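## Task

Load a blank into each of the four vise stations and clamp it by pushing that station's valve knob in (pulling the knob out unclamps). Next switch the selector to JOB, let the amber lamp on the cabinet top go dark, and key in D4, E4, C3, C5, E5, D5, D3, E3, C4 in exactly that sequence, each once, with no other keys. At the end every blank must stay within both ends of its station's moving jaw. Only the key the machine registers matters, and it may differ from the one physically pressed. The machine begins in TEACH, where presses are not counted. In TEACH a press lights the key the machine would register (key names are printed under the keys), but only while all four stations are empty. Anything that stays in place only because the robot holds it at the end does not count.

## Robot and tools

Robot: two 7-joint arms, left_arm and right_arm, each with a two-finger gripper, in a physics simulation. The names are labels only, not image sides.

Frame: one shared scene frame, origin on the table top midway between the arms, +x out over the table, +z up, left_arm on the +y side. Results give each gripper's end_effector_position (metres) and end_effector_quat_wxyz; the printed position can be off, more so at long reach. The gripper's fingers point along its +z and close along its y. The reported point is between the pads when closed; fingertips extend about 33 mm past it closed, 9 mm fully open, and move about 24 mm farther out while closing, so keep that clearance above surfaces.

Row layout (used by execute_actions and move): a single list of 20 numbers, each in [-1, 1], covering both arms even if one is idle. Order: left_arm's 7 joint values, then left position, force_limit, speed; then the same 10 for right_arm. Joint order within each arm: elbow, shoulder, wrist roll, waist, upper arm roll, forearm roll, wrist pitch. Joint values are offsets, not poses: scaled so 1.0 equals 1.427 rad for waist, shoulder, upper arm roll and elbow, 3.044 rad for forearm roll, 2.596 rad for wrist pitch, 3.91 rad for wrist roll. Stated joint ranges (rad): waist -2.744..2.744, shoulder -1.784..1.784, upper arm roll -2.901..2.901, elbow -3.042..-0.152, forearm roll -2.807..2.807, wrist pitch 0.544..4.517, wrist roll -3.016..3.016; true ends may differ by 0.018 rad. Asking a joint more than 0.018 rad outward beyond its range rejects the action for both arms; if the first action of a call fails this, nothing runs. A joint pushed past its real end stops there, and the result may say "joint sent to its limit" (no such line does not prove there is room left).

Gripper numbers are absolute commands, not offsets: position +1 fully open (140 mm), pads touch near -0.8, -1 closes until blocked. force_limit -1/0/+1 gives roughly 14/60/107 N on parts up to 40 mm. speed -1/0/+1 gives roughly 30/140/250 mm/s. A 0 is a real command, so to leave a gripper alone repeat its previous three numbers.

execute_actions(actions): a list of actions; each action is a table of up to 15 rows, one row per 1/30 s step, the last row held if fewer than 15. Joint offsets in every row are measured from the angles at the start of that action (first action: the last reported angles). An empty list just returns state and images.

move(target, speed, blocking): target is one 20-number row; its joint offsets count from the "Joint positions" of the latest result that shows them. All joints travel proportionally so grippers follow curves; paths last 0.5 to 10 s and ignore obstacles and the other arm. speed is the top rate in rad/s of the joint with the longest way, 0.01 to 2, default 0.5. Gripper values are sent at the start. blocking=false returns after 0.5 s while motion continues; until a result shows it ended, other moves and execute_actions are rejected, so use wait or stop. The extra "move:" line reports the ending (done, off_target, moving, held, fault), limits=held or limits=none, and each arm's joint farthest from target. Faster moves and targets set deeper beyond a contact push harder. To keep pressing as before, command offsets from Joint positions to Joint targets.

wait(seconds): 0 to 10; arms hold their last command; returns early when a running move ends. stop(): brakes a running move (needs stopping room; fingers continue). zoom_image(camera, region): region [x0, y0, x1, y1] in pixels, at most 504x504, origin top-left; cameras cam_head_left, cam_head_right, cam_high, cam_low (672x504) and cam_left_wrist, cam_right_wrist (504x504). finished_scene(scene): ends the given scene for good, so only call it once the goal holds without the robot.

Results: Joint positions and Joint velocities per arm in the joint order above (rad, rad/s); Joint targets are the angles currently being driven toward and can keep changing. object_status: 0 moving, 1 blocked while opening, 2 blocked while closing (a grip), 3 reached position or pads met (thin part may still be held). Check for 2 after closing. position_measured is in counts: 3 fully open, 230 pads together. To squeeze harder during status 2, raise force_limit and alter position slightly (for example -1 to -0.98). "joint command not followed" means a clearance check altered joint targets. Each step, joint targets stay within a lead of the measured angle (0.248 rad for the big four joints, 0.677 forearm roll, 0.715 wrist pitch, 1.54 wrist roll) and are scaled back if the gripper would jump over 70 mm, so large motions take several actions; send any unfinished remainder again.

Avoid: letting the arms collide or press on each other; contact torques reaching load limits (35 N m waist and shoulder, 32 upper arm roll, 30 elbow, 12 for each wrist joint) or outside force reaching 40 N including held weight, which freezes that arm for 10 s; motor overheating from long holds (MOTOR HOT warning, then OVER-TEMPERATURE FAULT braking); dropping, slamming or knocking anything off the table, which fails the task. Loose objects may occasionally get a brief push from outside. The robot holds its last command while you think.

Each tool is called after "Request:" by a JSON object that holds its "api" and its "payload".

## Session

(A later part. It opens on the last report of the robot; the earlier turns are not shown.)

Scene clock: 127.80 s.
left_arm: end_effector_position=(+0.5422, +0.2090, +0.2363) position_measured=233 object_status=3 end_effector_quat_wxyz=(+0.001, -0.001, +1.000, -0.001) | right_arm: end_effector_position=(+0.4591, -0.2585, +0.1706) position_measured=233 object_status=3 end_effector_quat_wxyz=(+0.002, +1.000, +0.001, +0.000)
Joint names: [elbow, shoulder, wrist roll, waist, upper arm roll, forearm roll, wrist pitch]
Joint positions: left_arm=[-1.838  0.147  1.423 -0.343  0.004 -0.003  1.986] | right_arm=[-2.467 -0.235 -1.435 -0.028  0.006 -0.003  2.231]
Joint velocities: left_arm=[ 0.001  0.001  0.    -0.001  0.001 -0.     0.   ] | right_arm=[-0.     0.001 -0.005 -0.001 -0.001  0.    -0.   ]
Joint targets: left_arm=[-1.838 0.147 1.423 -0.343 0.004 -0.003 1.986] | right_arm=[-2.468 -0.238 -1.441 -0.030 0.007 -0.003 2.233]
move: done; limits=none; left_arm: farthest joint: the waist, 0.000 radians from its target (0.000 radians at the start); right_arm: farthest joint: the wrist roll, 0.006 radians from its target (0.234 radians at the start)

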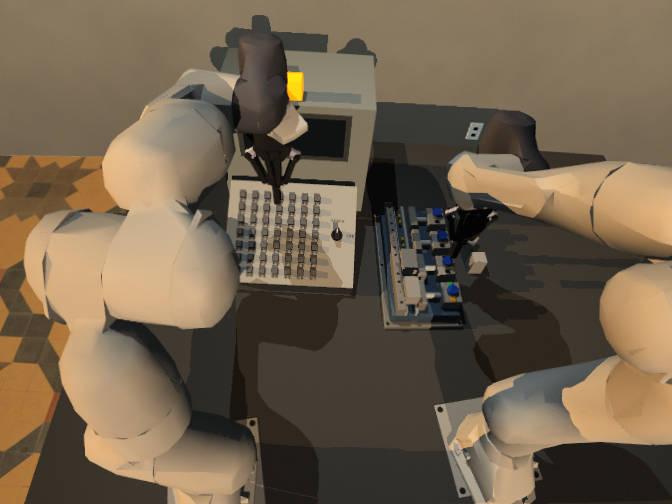

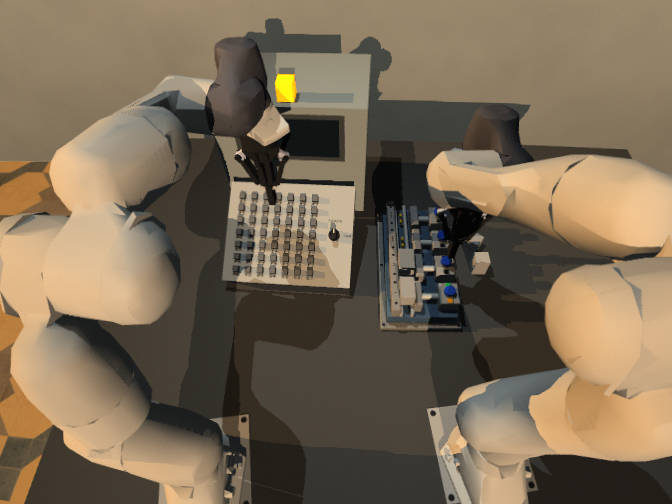

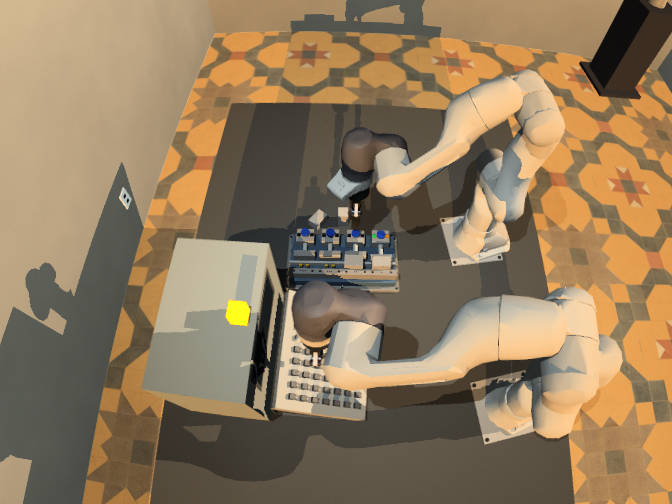

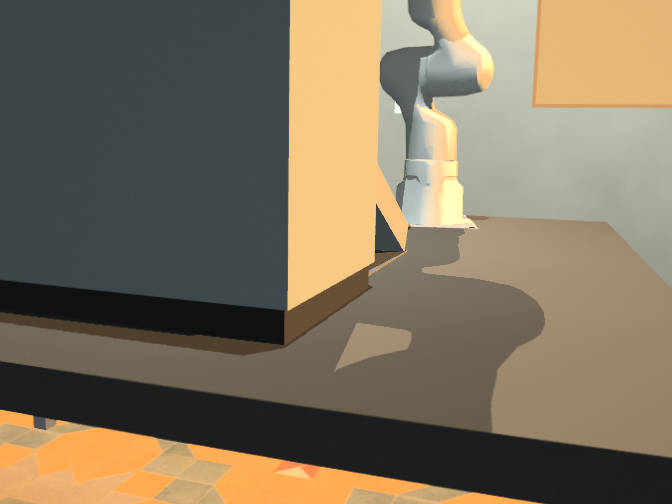

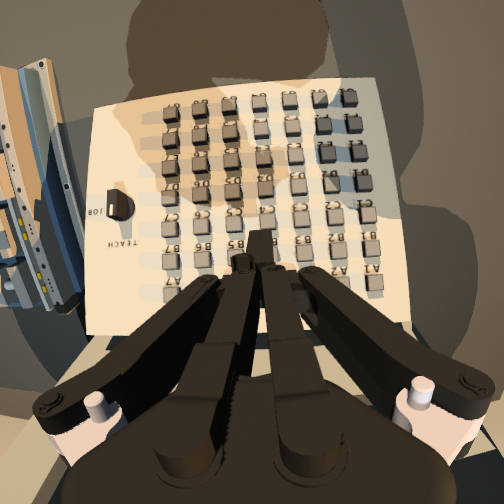

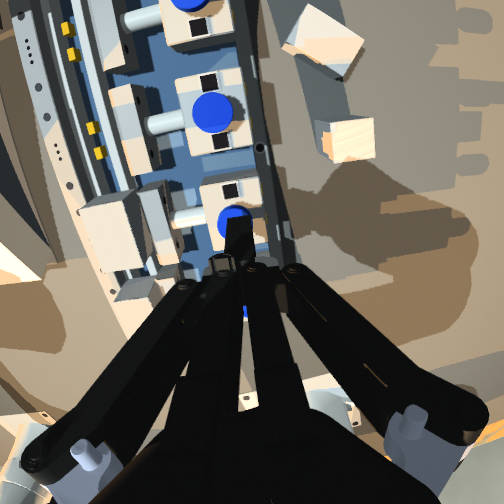

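Request:
{"api": "move", "payload": {"target": [0,0,0,0,0,0,0,-1,0,1, 0.0374,0.082,0.0596,0.1626,0,0,0.0254,-0.15,0,1], "speed": 0.3}}

Request:
{"api": "move", "payload": {"target": [0,0,0,0,0,0,0,-1,0,1, -0.0098,0.0224,0,0,0,0,0.021,-0.15,0,1], "speed": 0.1}}

Scene clock: 130.57 s.
left_arm: end_effector_position=(+0.5422, +0.2090, +0.2363) position_measured=233 object_status=3 end_effector_quat_wxyz=(+0.001, -0.001, +1.000, -0.001) | right_arm: end_effector_position=(+0.4578, -0.1487, +0.1458) position_measured=148 object_status=3 end_effector_quat_wxyz=(+0.001, +1.000, +0.004, +0.001)
Joint names: [elbow, shoulder, wrist roll, waist, upper arm roll, forearm roll, wrist pitch]
Joint positions: left_arm=[-1.838  0.147  1.423 -0.343  0.004 -0.003  1.986] | right_arm=[-2.415 -0.121 -1.208  0.202  0.007 -0.003  2.295]
Joint velocities: left_arm=[-0.001  0.001  0.     0.001 -0.    -0.     0.   ] | right_arm=[ 0.003 -0.002  0.006 -0.     0.001 -0.001  0.   ]
Joint targets: left_arm=[-1.838 0.147 1.423 -0.343 0.004 -0.003 1.986] | right_arm=[-2.413 -0.118 -1.202 0.204 0.006 -0.003 2.297]
move: done; limits=none; left_arm: farthest joint: the waist, 0.000 radians from its target (0.000 radians at the start); right_arm: farthest joint: the wrist roll, 0.006 radians from its target (0.235 radians at the start)

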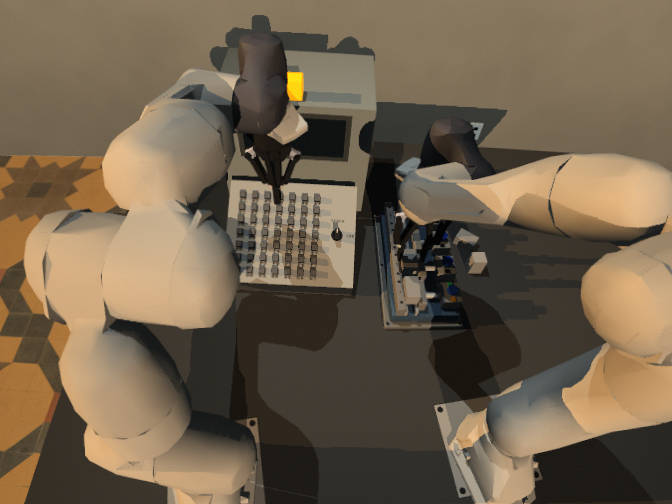

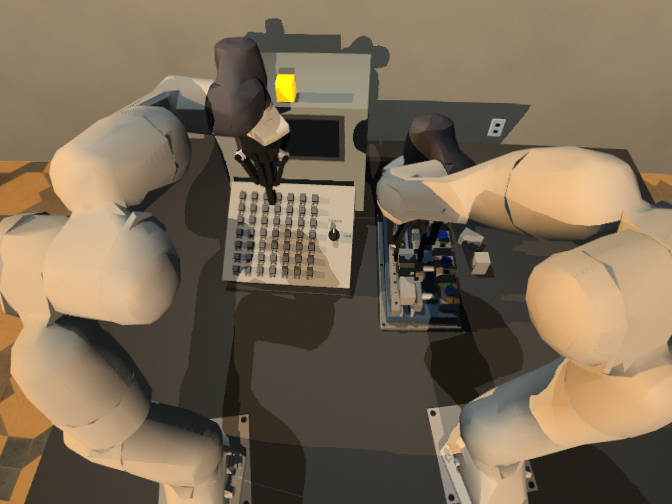

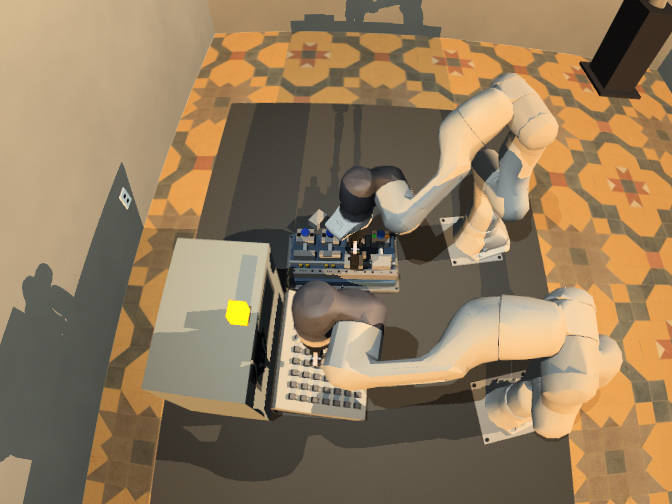

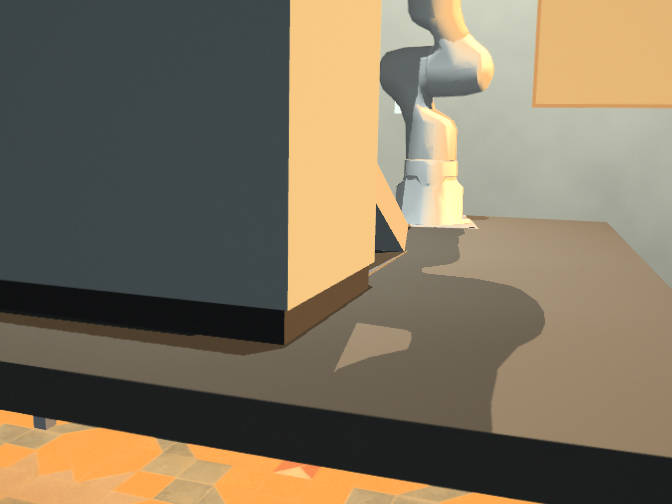

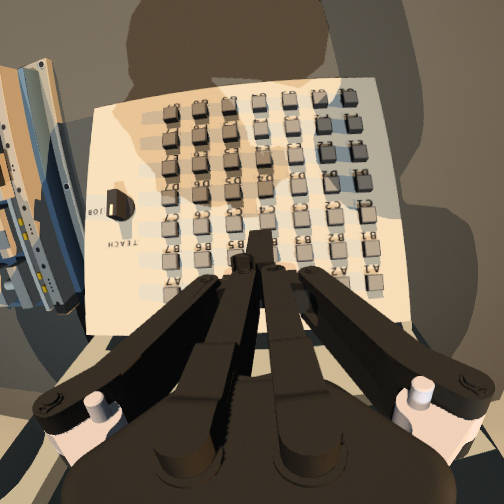

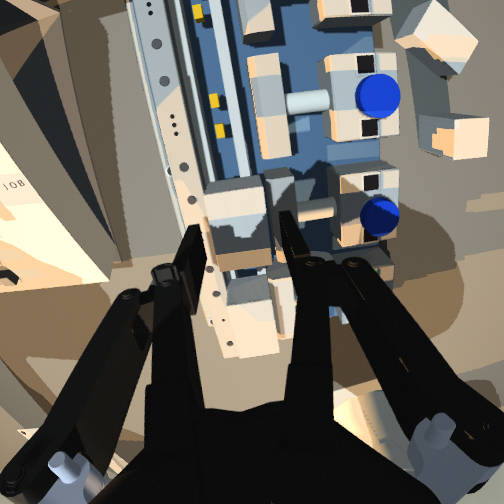

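Scene clock: 131.63 s.
left_arm: end_effector_position=(+0.5422, +0.2090, +0.2363) position_measured=233 object_status=3 end_effector_quat_wxyz=(+0.001, -0.001, +1.000, -0.001) | right_arm: end_effector_position=(+0.4618, -0.1470, +0.1308) position_measured=148 object_status=3 end_effector_quat_wxyz=(-0.000, +1.000, +0.004, +0.005)
Joint names: [elbow, shoulder, wrist roll, waist, upper arm roll, forearm roll, wrist pitch]
Joint positions: left_arm=[-1.838  0.147  1.423 -0.343  0.004 -0.003  1.986] | right_arm=[-2.427 -0.091 -1.208  0.202  0.007 -0.003  2.347]
Joint velocities: left_arm=[ 0.001  0.001  0.     0.    -0.001 -0.002  0.   ] | right_arm=[-0.    -0.     0.002 -0.001 -0.001  0.     0.003]
Joint targets: left_arm=[-1.838 0.147 1.423 -0.343 0.004 -0.003 1.986] | right_arm=[-2.429 -0.089 -1.208 0.202 0.007 -0.003 2.349]
move: done; limits=none; left_arm: farthest joint: the waist, 0.000 radians from its target (0.000 radians at the start); right_arm: farthest joint: the wrist pitch, 0.003 radians from its target (0.055 radians at the start)

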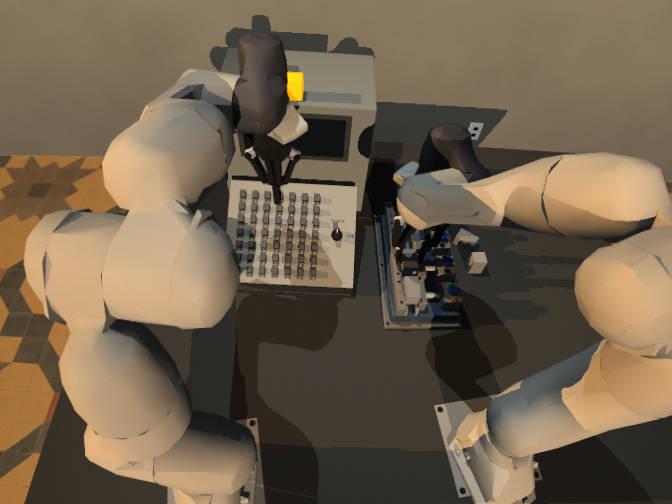

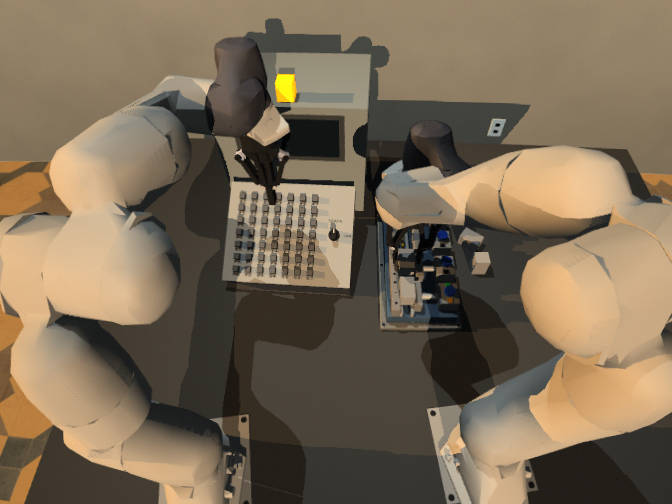

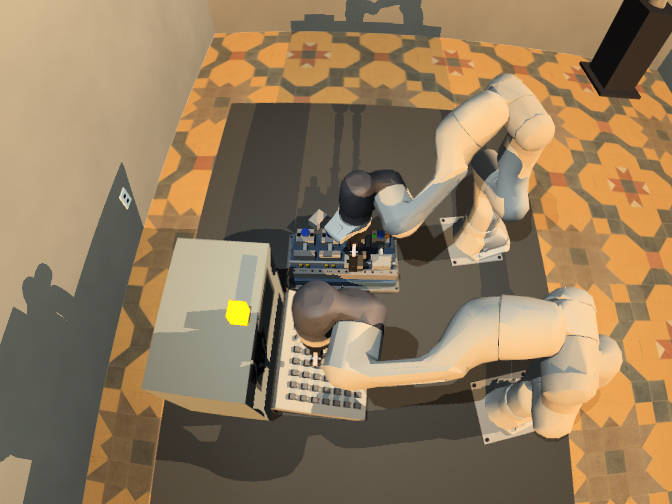

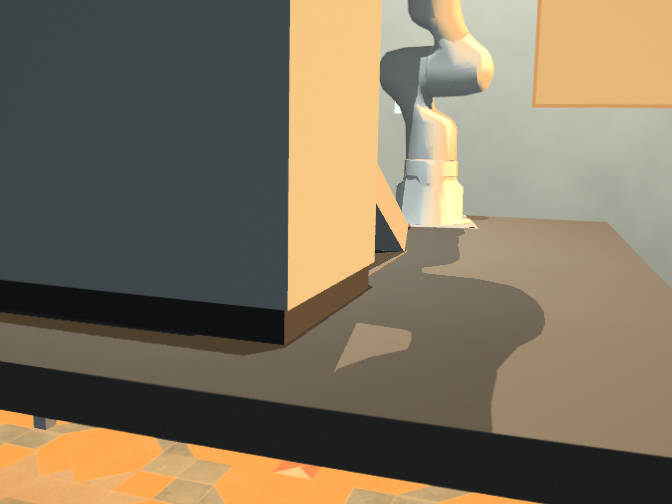

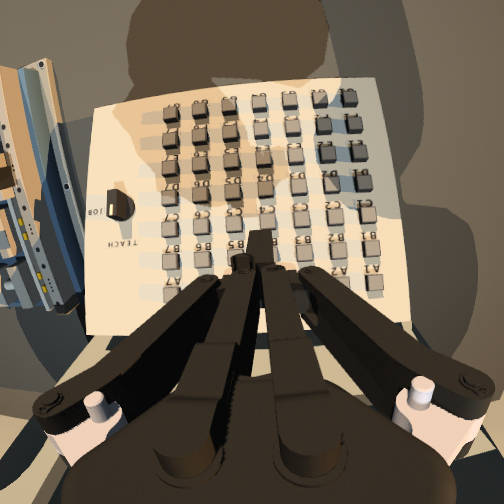

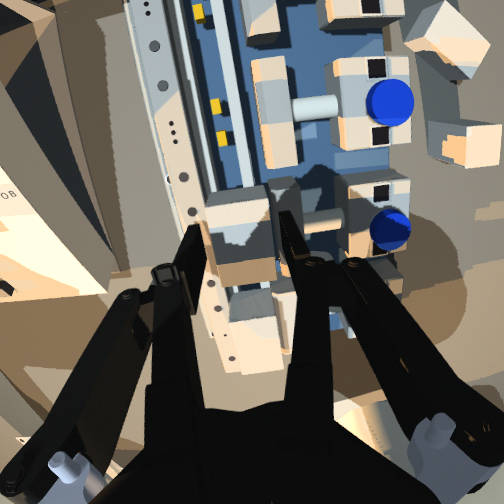

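Request:
{"api": "move", "payload": {"target": [0,0,0,0,0,0,0,-1,0,1, -0.0035,0.0063,0,0,0,0,0.001,-0.15,0,1], "speed": 0.05}}

Request:
{"api": "execute_actions", "payload": {"actions": [[[0,0,0,0,0,0,0,-1,0,1, 0,0,0,0,0,0,0,-1,0,0]]]}}

Scene clock: 132.43 s.
left_arm: end_effector_position=(+0.5422, +0.2090, +0.2363) position_measured=233 object_status=3 end_effector_quat_wxyz=(+0.001, -0.001, +1.000, -0.001) | right_arm: end_effector_position=(+0.4590, -0.1481, +0.1262) position_measured=148 object_status=3 end_effector_quat_wxyz=(+0.001, +1.000, +0.004, +0.001)
Joint names: [elbow, shoulder, wrist roll, waist, upper arm roll, forearm roll, wrist pitch]
Joint positions: left_arm=[-1.838  0.147  1.423 -0.343  0.004 -0.003  1.986] | right_arm=[-2.431 -0.084 -1.208  0.202  0.007 -0.003  2.347]
Joint velocities: left_arm=[ 0.    -0.    -0.001  0.001  0.     0.     0.001] | right_arm=[-0.002 -0.001  0.001  0.001 -0.001  0.     0.   ]
Joint targets: left_arm=[-1.838 0.147 1.423 -0.343 0.004 -0.003 1.986] | right_arm=[-2.432 -0.082 -1.208 0.202 0.007 -0.003 2.349]
move: done; limits=none; left_arm: farthest joint: the waist, 0.000 radians from its target (0.000 radians at the start); right_arm: farthest joint: the shoulder, 0.002 radians from its target (0.009 radians at the start)

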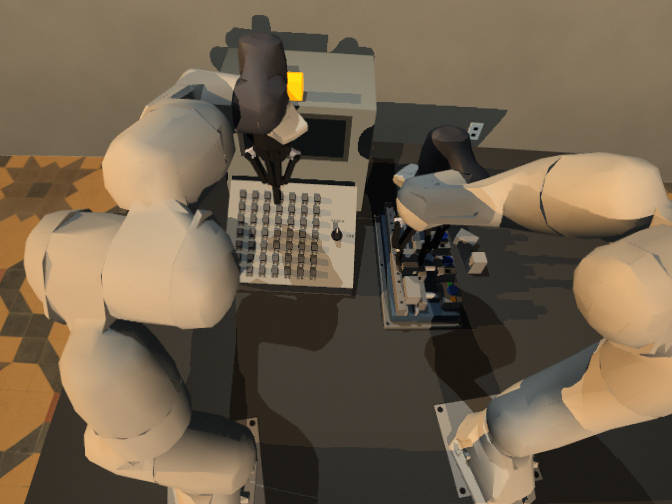

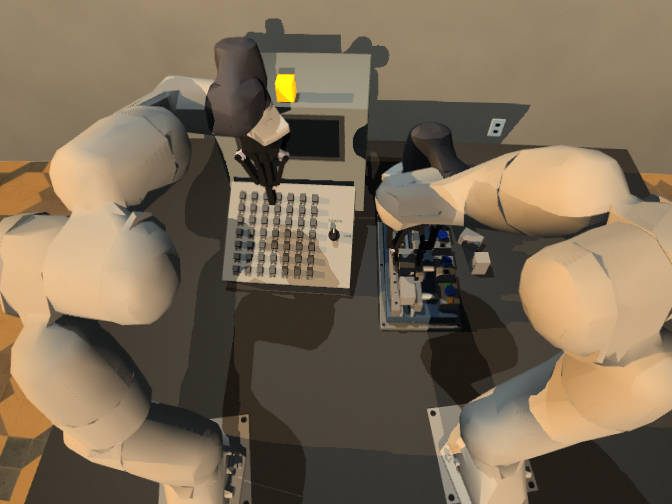

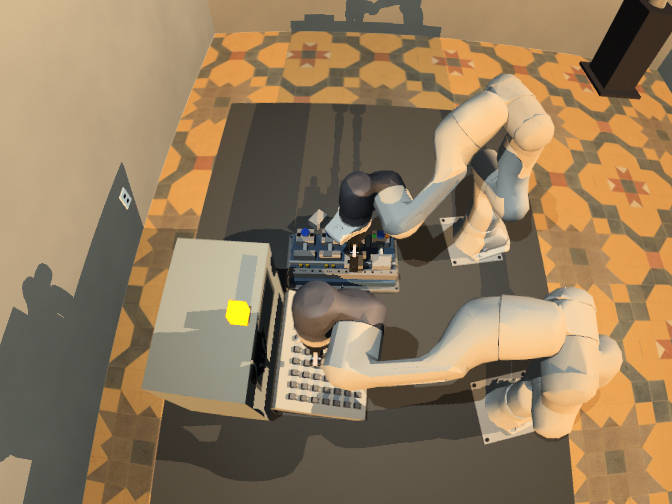

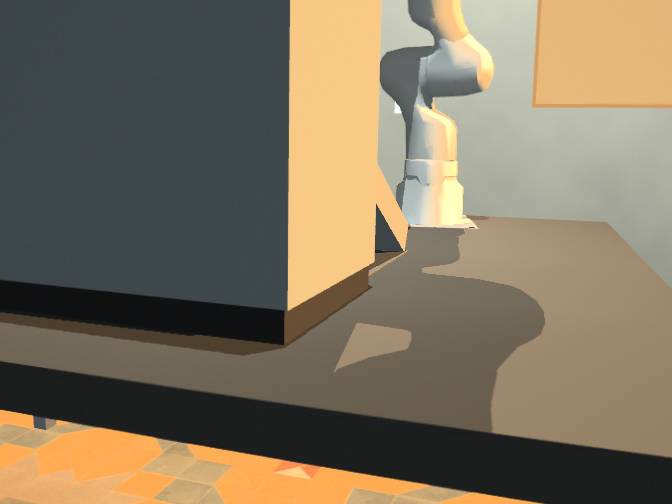

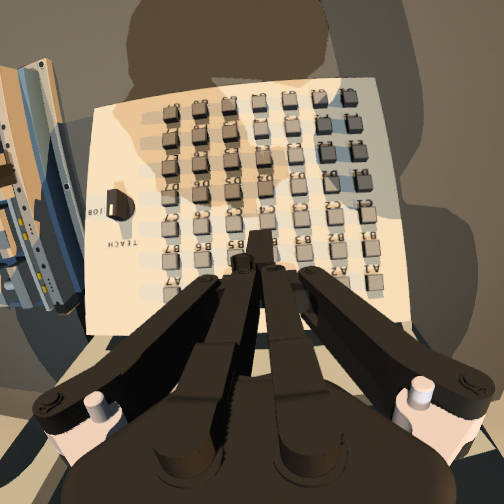

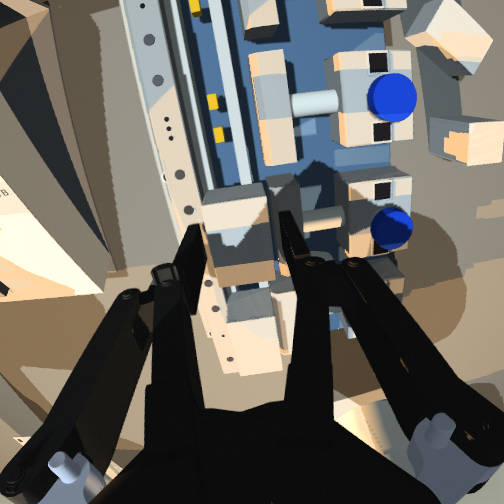

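Scene clock: 132.93 s.
left_arm: end_effector_position=(+0.5422, +0.2090, +0.2363) position_measured=233 object_status=3 end_effector_quat_wxyz=(+0.001, -0.001, +1.000, -0.001) | right_arm: end_effector_position=(+0.4592, -0.1480, +0.1265) position_measured=174 object_status=2 end_effector_quat_wxyz=(+0.001, +1.000, +0.004, +0.001)
Joint names: [elbow, shoulder, wrist roll, waist, upper arm roll, forearm roll, wrist pitch]
Joint positions: left_arm=[-1.838  0.147  1.423 -0.343  0.004 -0.003  1.986] | right_arm=[-2.43  -0.084 -1.208  0.202  0.007 -0.003  2.347]
Joint velocities: left_arm=[ 0.001  0.001 -0.    -0.    -0.001 -0.    -0.   ] | right_arm=[0.    0.002 0.001 0.001 0.    0.001 0.001]
Joint targets: left_arm=[-1.838 0.147 1.423 -0.343 0.004 -0.003 1.986] | right_arm=[-2.431 -0.084 -1.208 0.202 0.007 -0.003 2.347]

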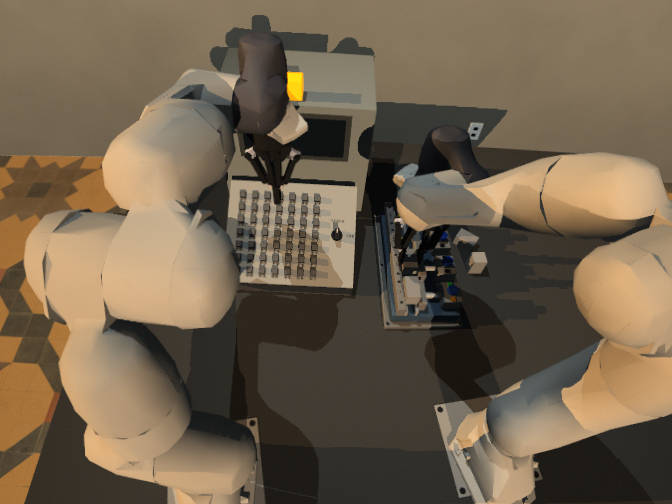

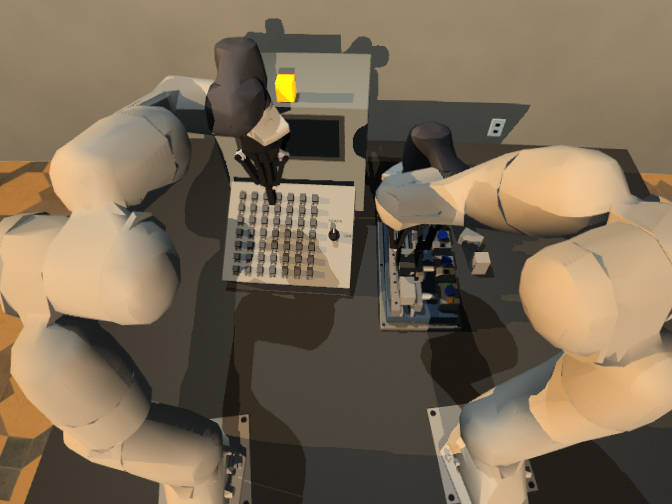

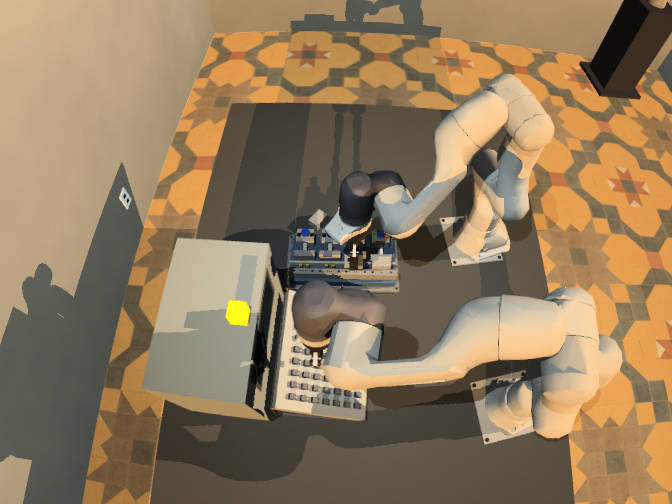

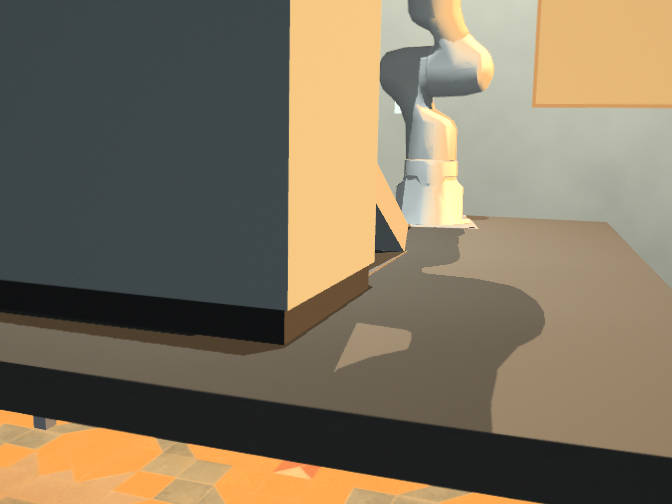

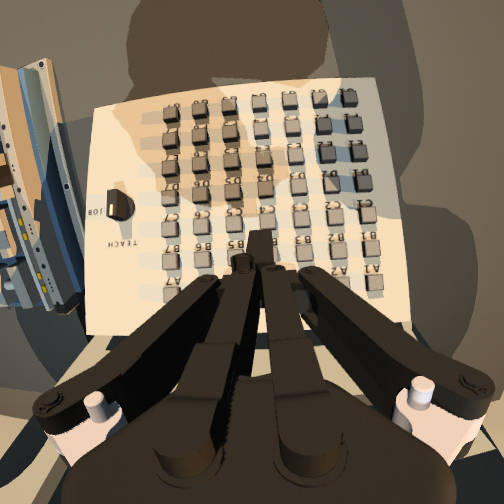

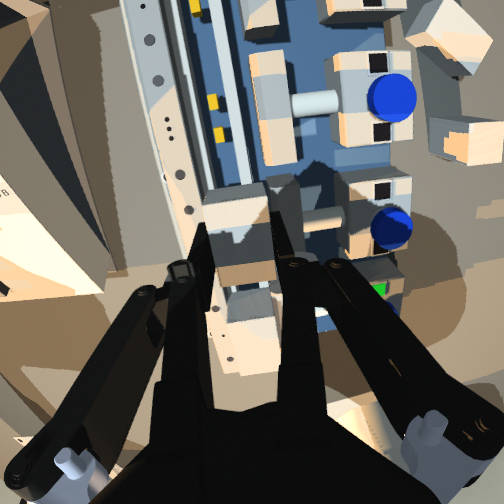

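Request:
{"api": "move", "payload": {"target": [0,0,0,0,0,0,0,-1,0,1, -0.0155,-0.0169,0.0025,0.0055,0,0,0,-1,0,0], "speed": 0.04}}

Scene clock: 134.07 s.
left_arm: end_effector_position=(+0.5422, +0.2090, +0.2363) position_measured=233 object_status=3 end_effector_quat_wxyz=(+0.001, -0.001, +1.000, -0.001) | right_arm: end_effector_position=(+0.4517, -0.1477, +0.1274) position_measured=174 object_status=2 end_effector_quat_wxyz=(+0.001, +1.000, +0.005, +0.001)
Joint names: [elbow, shoulder, wrist roll, waist, upper arm roll, forearm roll, wrist pitch]
Joint positions: left_arm=[-1.838  0.147  1.423 -0.343  0.004 -0.003  1.986] | right_arm=[-2.451 -0.105 -1.204  0.209  0.007 -0.003  2.347]
Joint velocities: left_arm=[-0.     0.001 -0.     0.002 -0.    -0.    -0.001] | right_arm=[-0.001 -0.001  0.005  0.001 -0.001 -0.001  0.   ]
Joint targets: left_arm=[-1.838 0.147 1.423 -0.343 0.004 -0.003 1.986] | right_arm=[-2.452 -0.108 -1.198 0.210 0.007 -0.003 2.347]
move: done; limits=none; left_arm: farthest joint: the waist, 0.000 radians from its target (0.000 radians at the start); right_arm: farthest joint: the wrist roll, 0.005 radians from its target (0.010 radians at the start)

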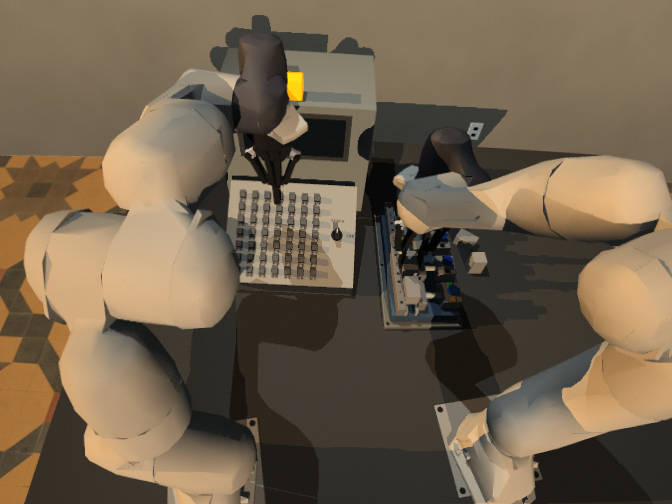

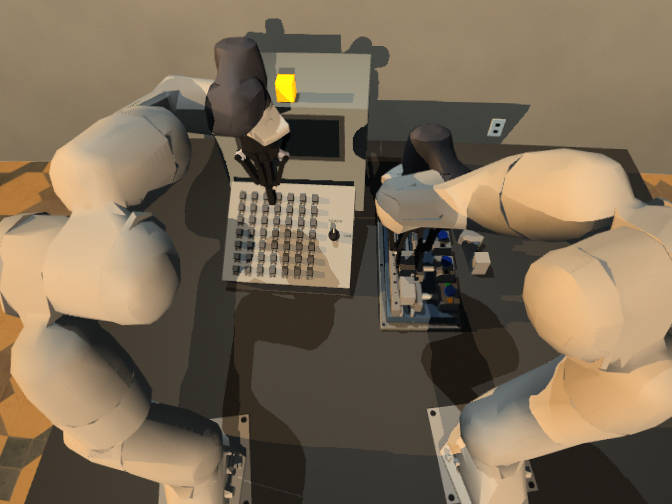

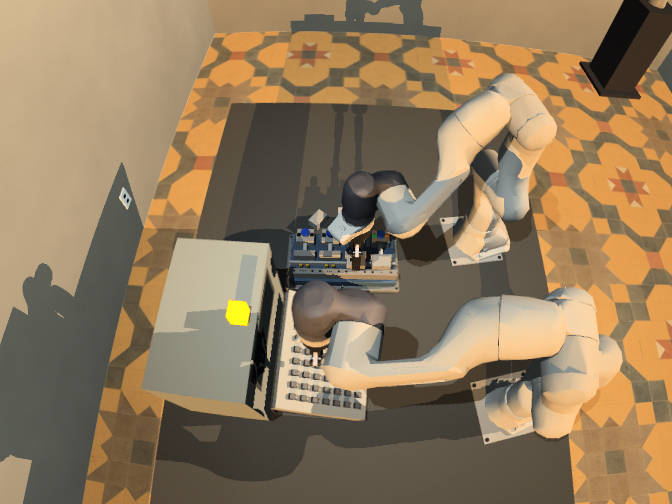

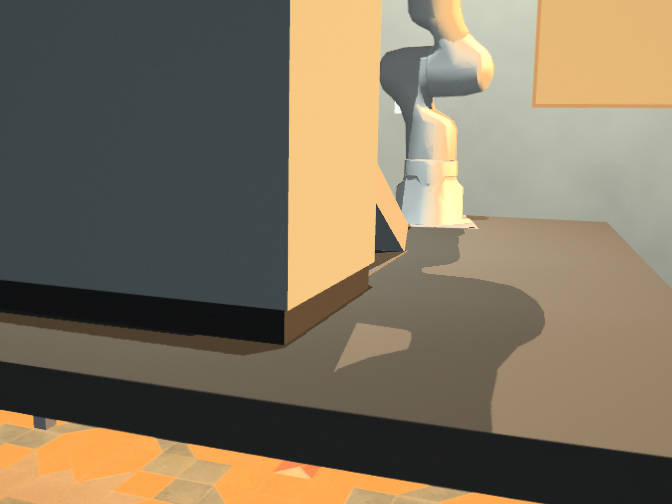

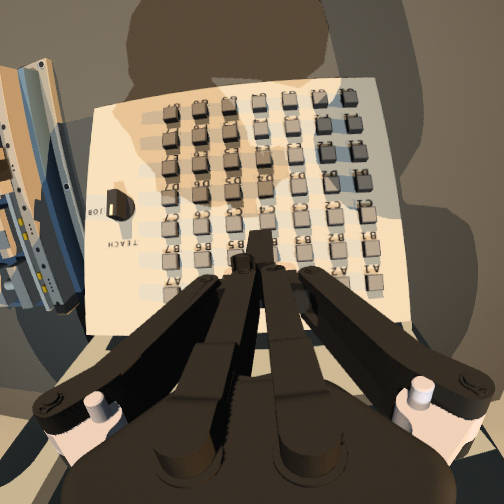

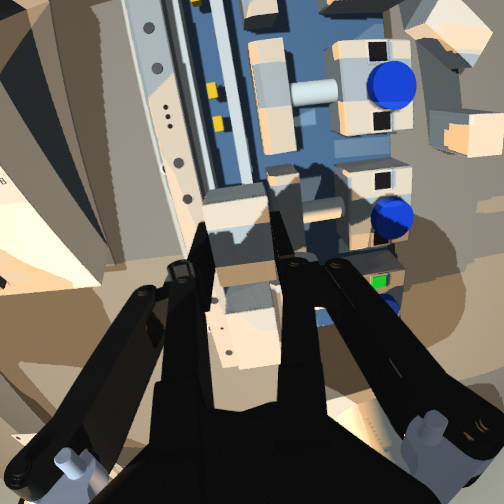

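Request:
{"api": "zoom_image", "payload": {"camera": "cam_high", "region": [280,200,410,300]}}

Region (280, 200, 410, 300) of cam_high's 672x504 image, scaled by 3.877, with more detail than that image has; it fills the top 388 rows of this view, and the rest is white.

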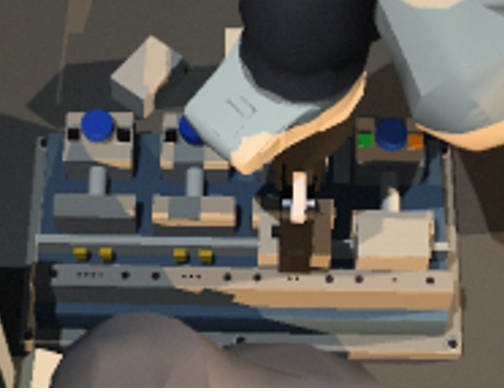

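Request:
{"api": "execute_actions", "payload": {"actions": [[[0,0,0,0,0,0,0,-1,0,1, 0,0,0,0,0,0,0,-0.15,0,0.2]]]}}

Request:
{"api": "move", "payload": {"target": [0,0,0,0,0,0,0,-1,0,1, 0.035,-0.05,0,0,0,0,-0.0465,-0.15,0,0.2], "speed": 0.25}}

Scene clock: 134.70 s.
left_arm: end_effector_position=(+0.5422, +0.2090, +0.2363) position_measured=233 object_status=3 end_effector_quat_wxyz=(+0.001, -0.001, +1.000, -0.001) | right_arm: end_effector_position=(+0.4517, -0.1478, +0.1274) position_measured=148 object_status=3 end_effector_quat_wxyz=(+0.001, +1.000, +0.004, +0.001)
Joint names: [elbow, shoulder, wrist roll, waist, upper arm roll, forearm roll, wrist pitch]
Joint positions: left_arm=[-1.838  0.147  1.423 -0.343  0.004 -0.003  1.986] | right_arm=[-2.452 -0.105 -1.203  0.209  0.007 -0.003  2.347]
Joint velocities: left_arm=[-0.     0.     0.     0.001 -0.001  0.    -0.   ] | right_arm=[ 0.    -0.001  0.001 -0.     0.001  0.001 -0.   ]
Joint targets: left_arm=[-1.838 0.147 1.423 -0.343 0.004 -0.003 1.986] | right_arm=[-2.451 -0.105 -1.204 0.209 0.007 -0.003 2.347]

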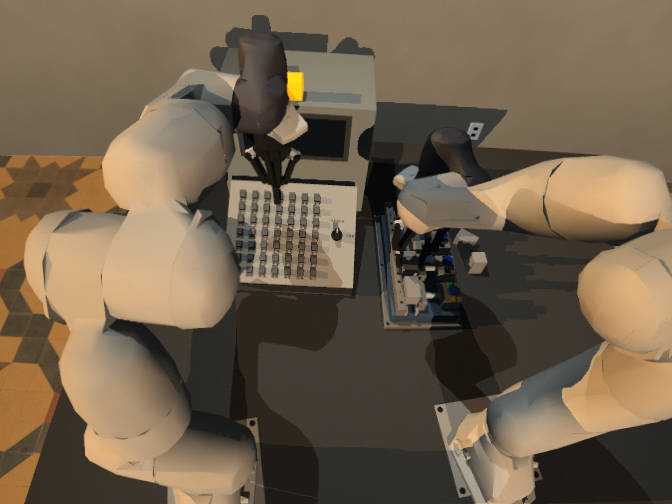

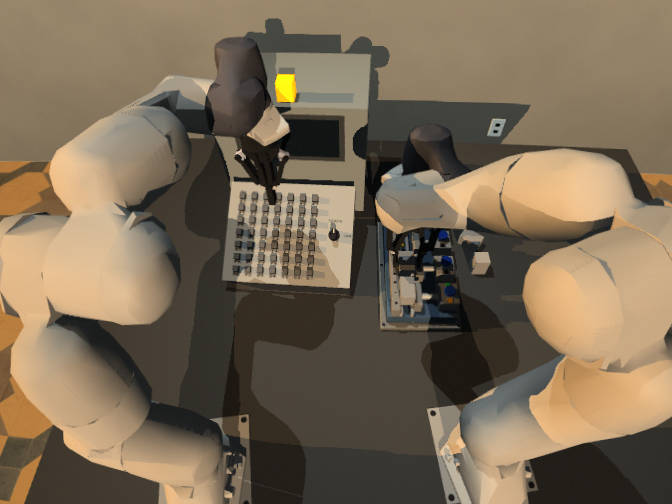

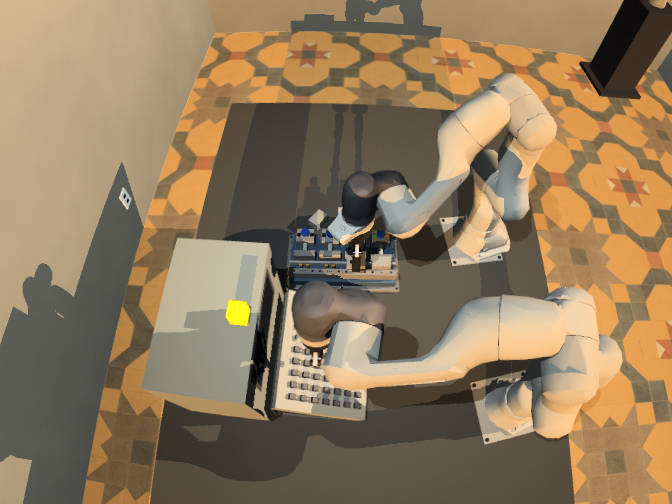

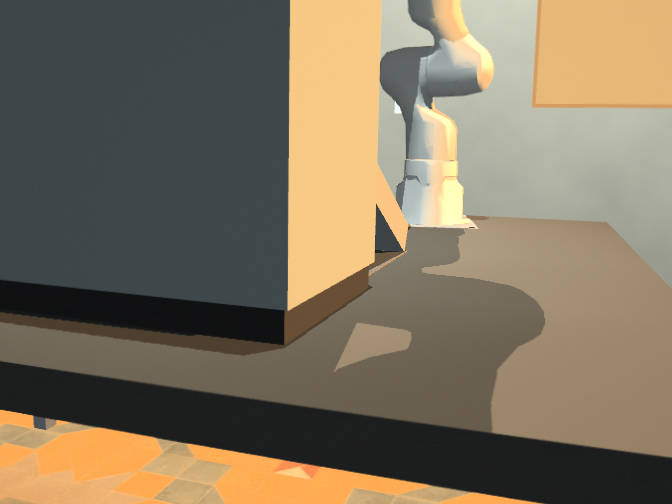

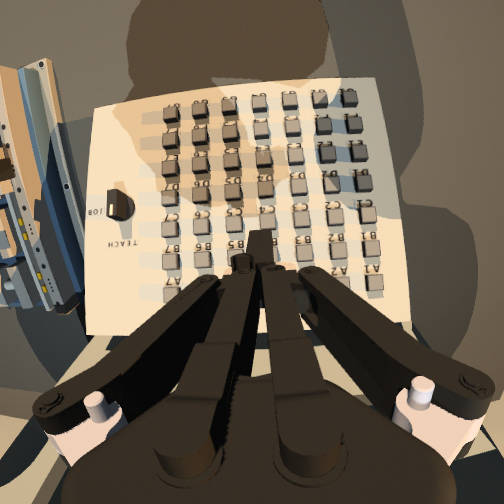

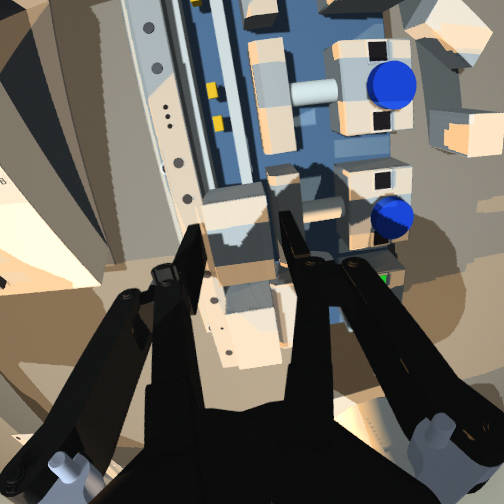

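Scene clock: 135.90 s.
left_arm: end_effector_position=(+0.5422, +0.2090, +0.2363) position_measured=233 object_status=3 end_effector_quat_wxyz=(+0.001, -0.001, +1.000, -0.001) | right_arm: end_effector_position=(+0.4517, -0.1479, +0.1709) position_measured=148 object_status=3 end_effector_quat_wxyz=(+0.002, +1.000, +0.004, +0.001)
Joint names: [elbow, shoulder, wrist roll, waist, upper arm roll, forearm roll, wrist pitch]
Joint positions: left_arm=[-1.838  0.147  1.423 -0.343  0.004 -0.003  1.986] | right_arm=[-2.403 -0.175 -1.203  0.209  0.007 -0.003  2.229]
Joint velocities: left_arm=[-0.    -0.001 -0.002  0.001 -0.001  0.    -0.   ] | right_arm=[-0.002 -0.001  0.001  0.    -0.001 -0.001 -0.003]
Joint targets: left_arm=[-1.838 0.147 1.423 -0.343 0.004 -0.003 1.986] | right_arm=[-2.402 -0.176 -1.203 0.209 0.007 -0.003 2.227]
move: done; limits=none; left_arm: farthest joint: the waist, 0.000 radians from its target (0.000 radians at the start); right_arm: farthest joint: the wrist pitch, 0.003 radians from its target (0.121 radians at the start)

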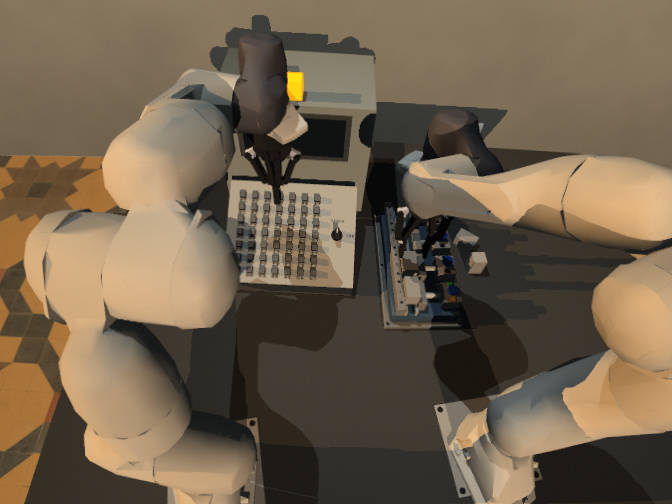

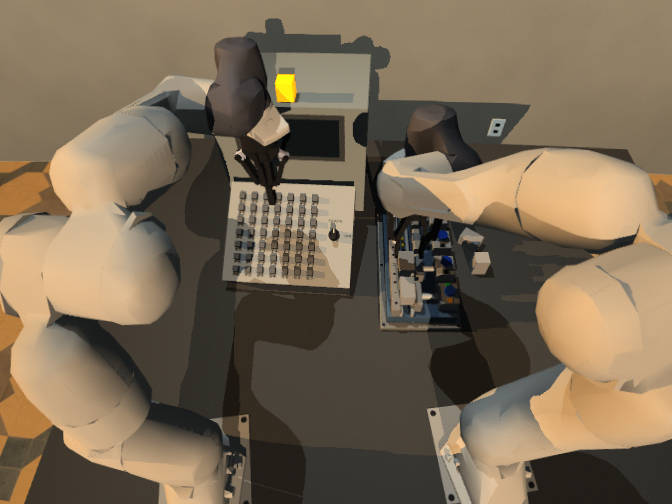

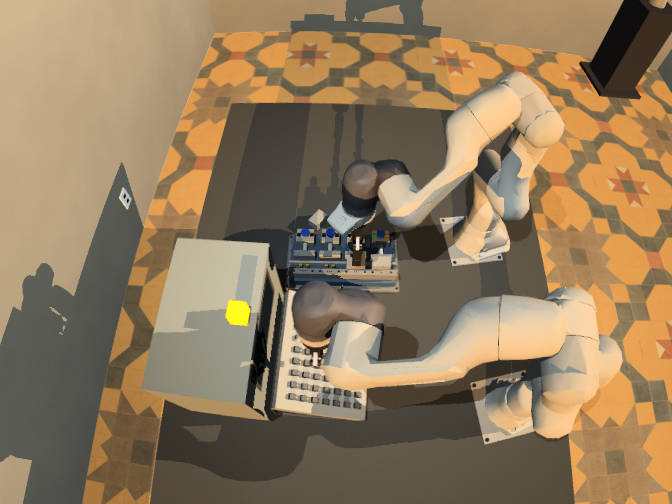

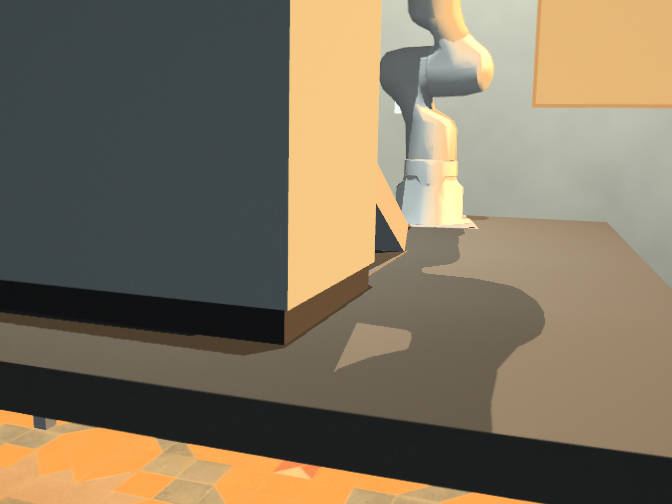

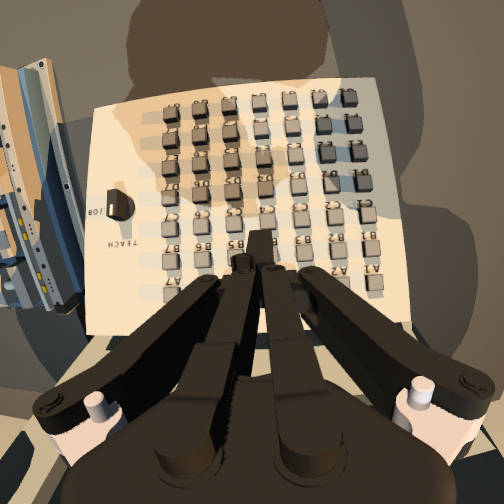

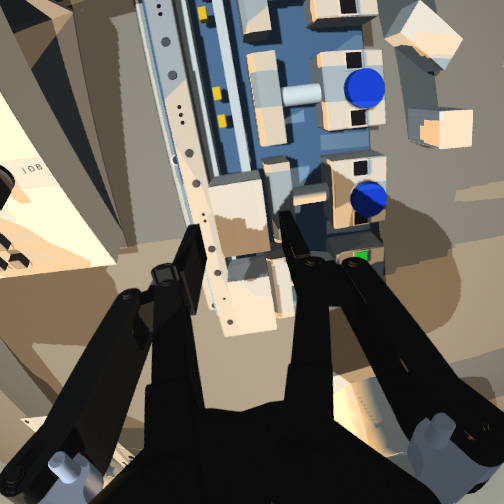

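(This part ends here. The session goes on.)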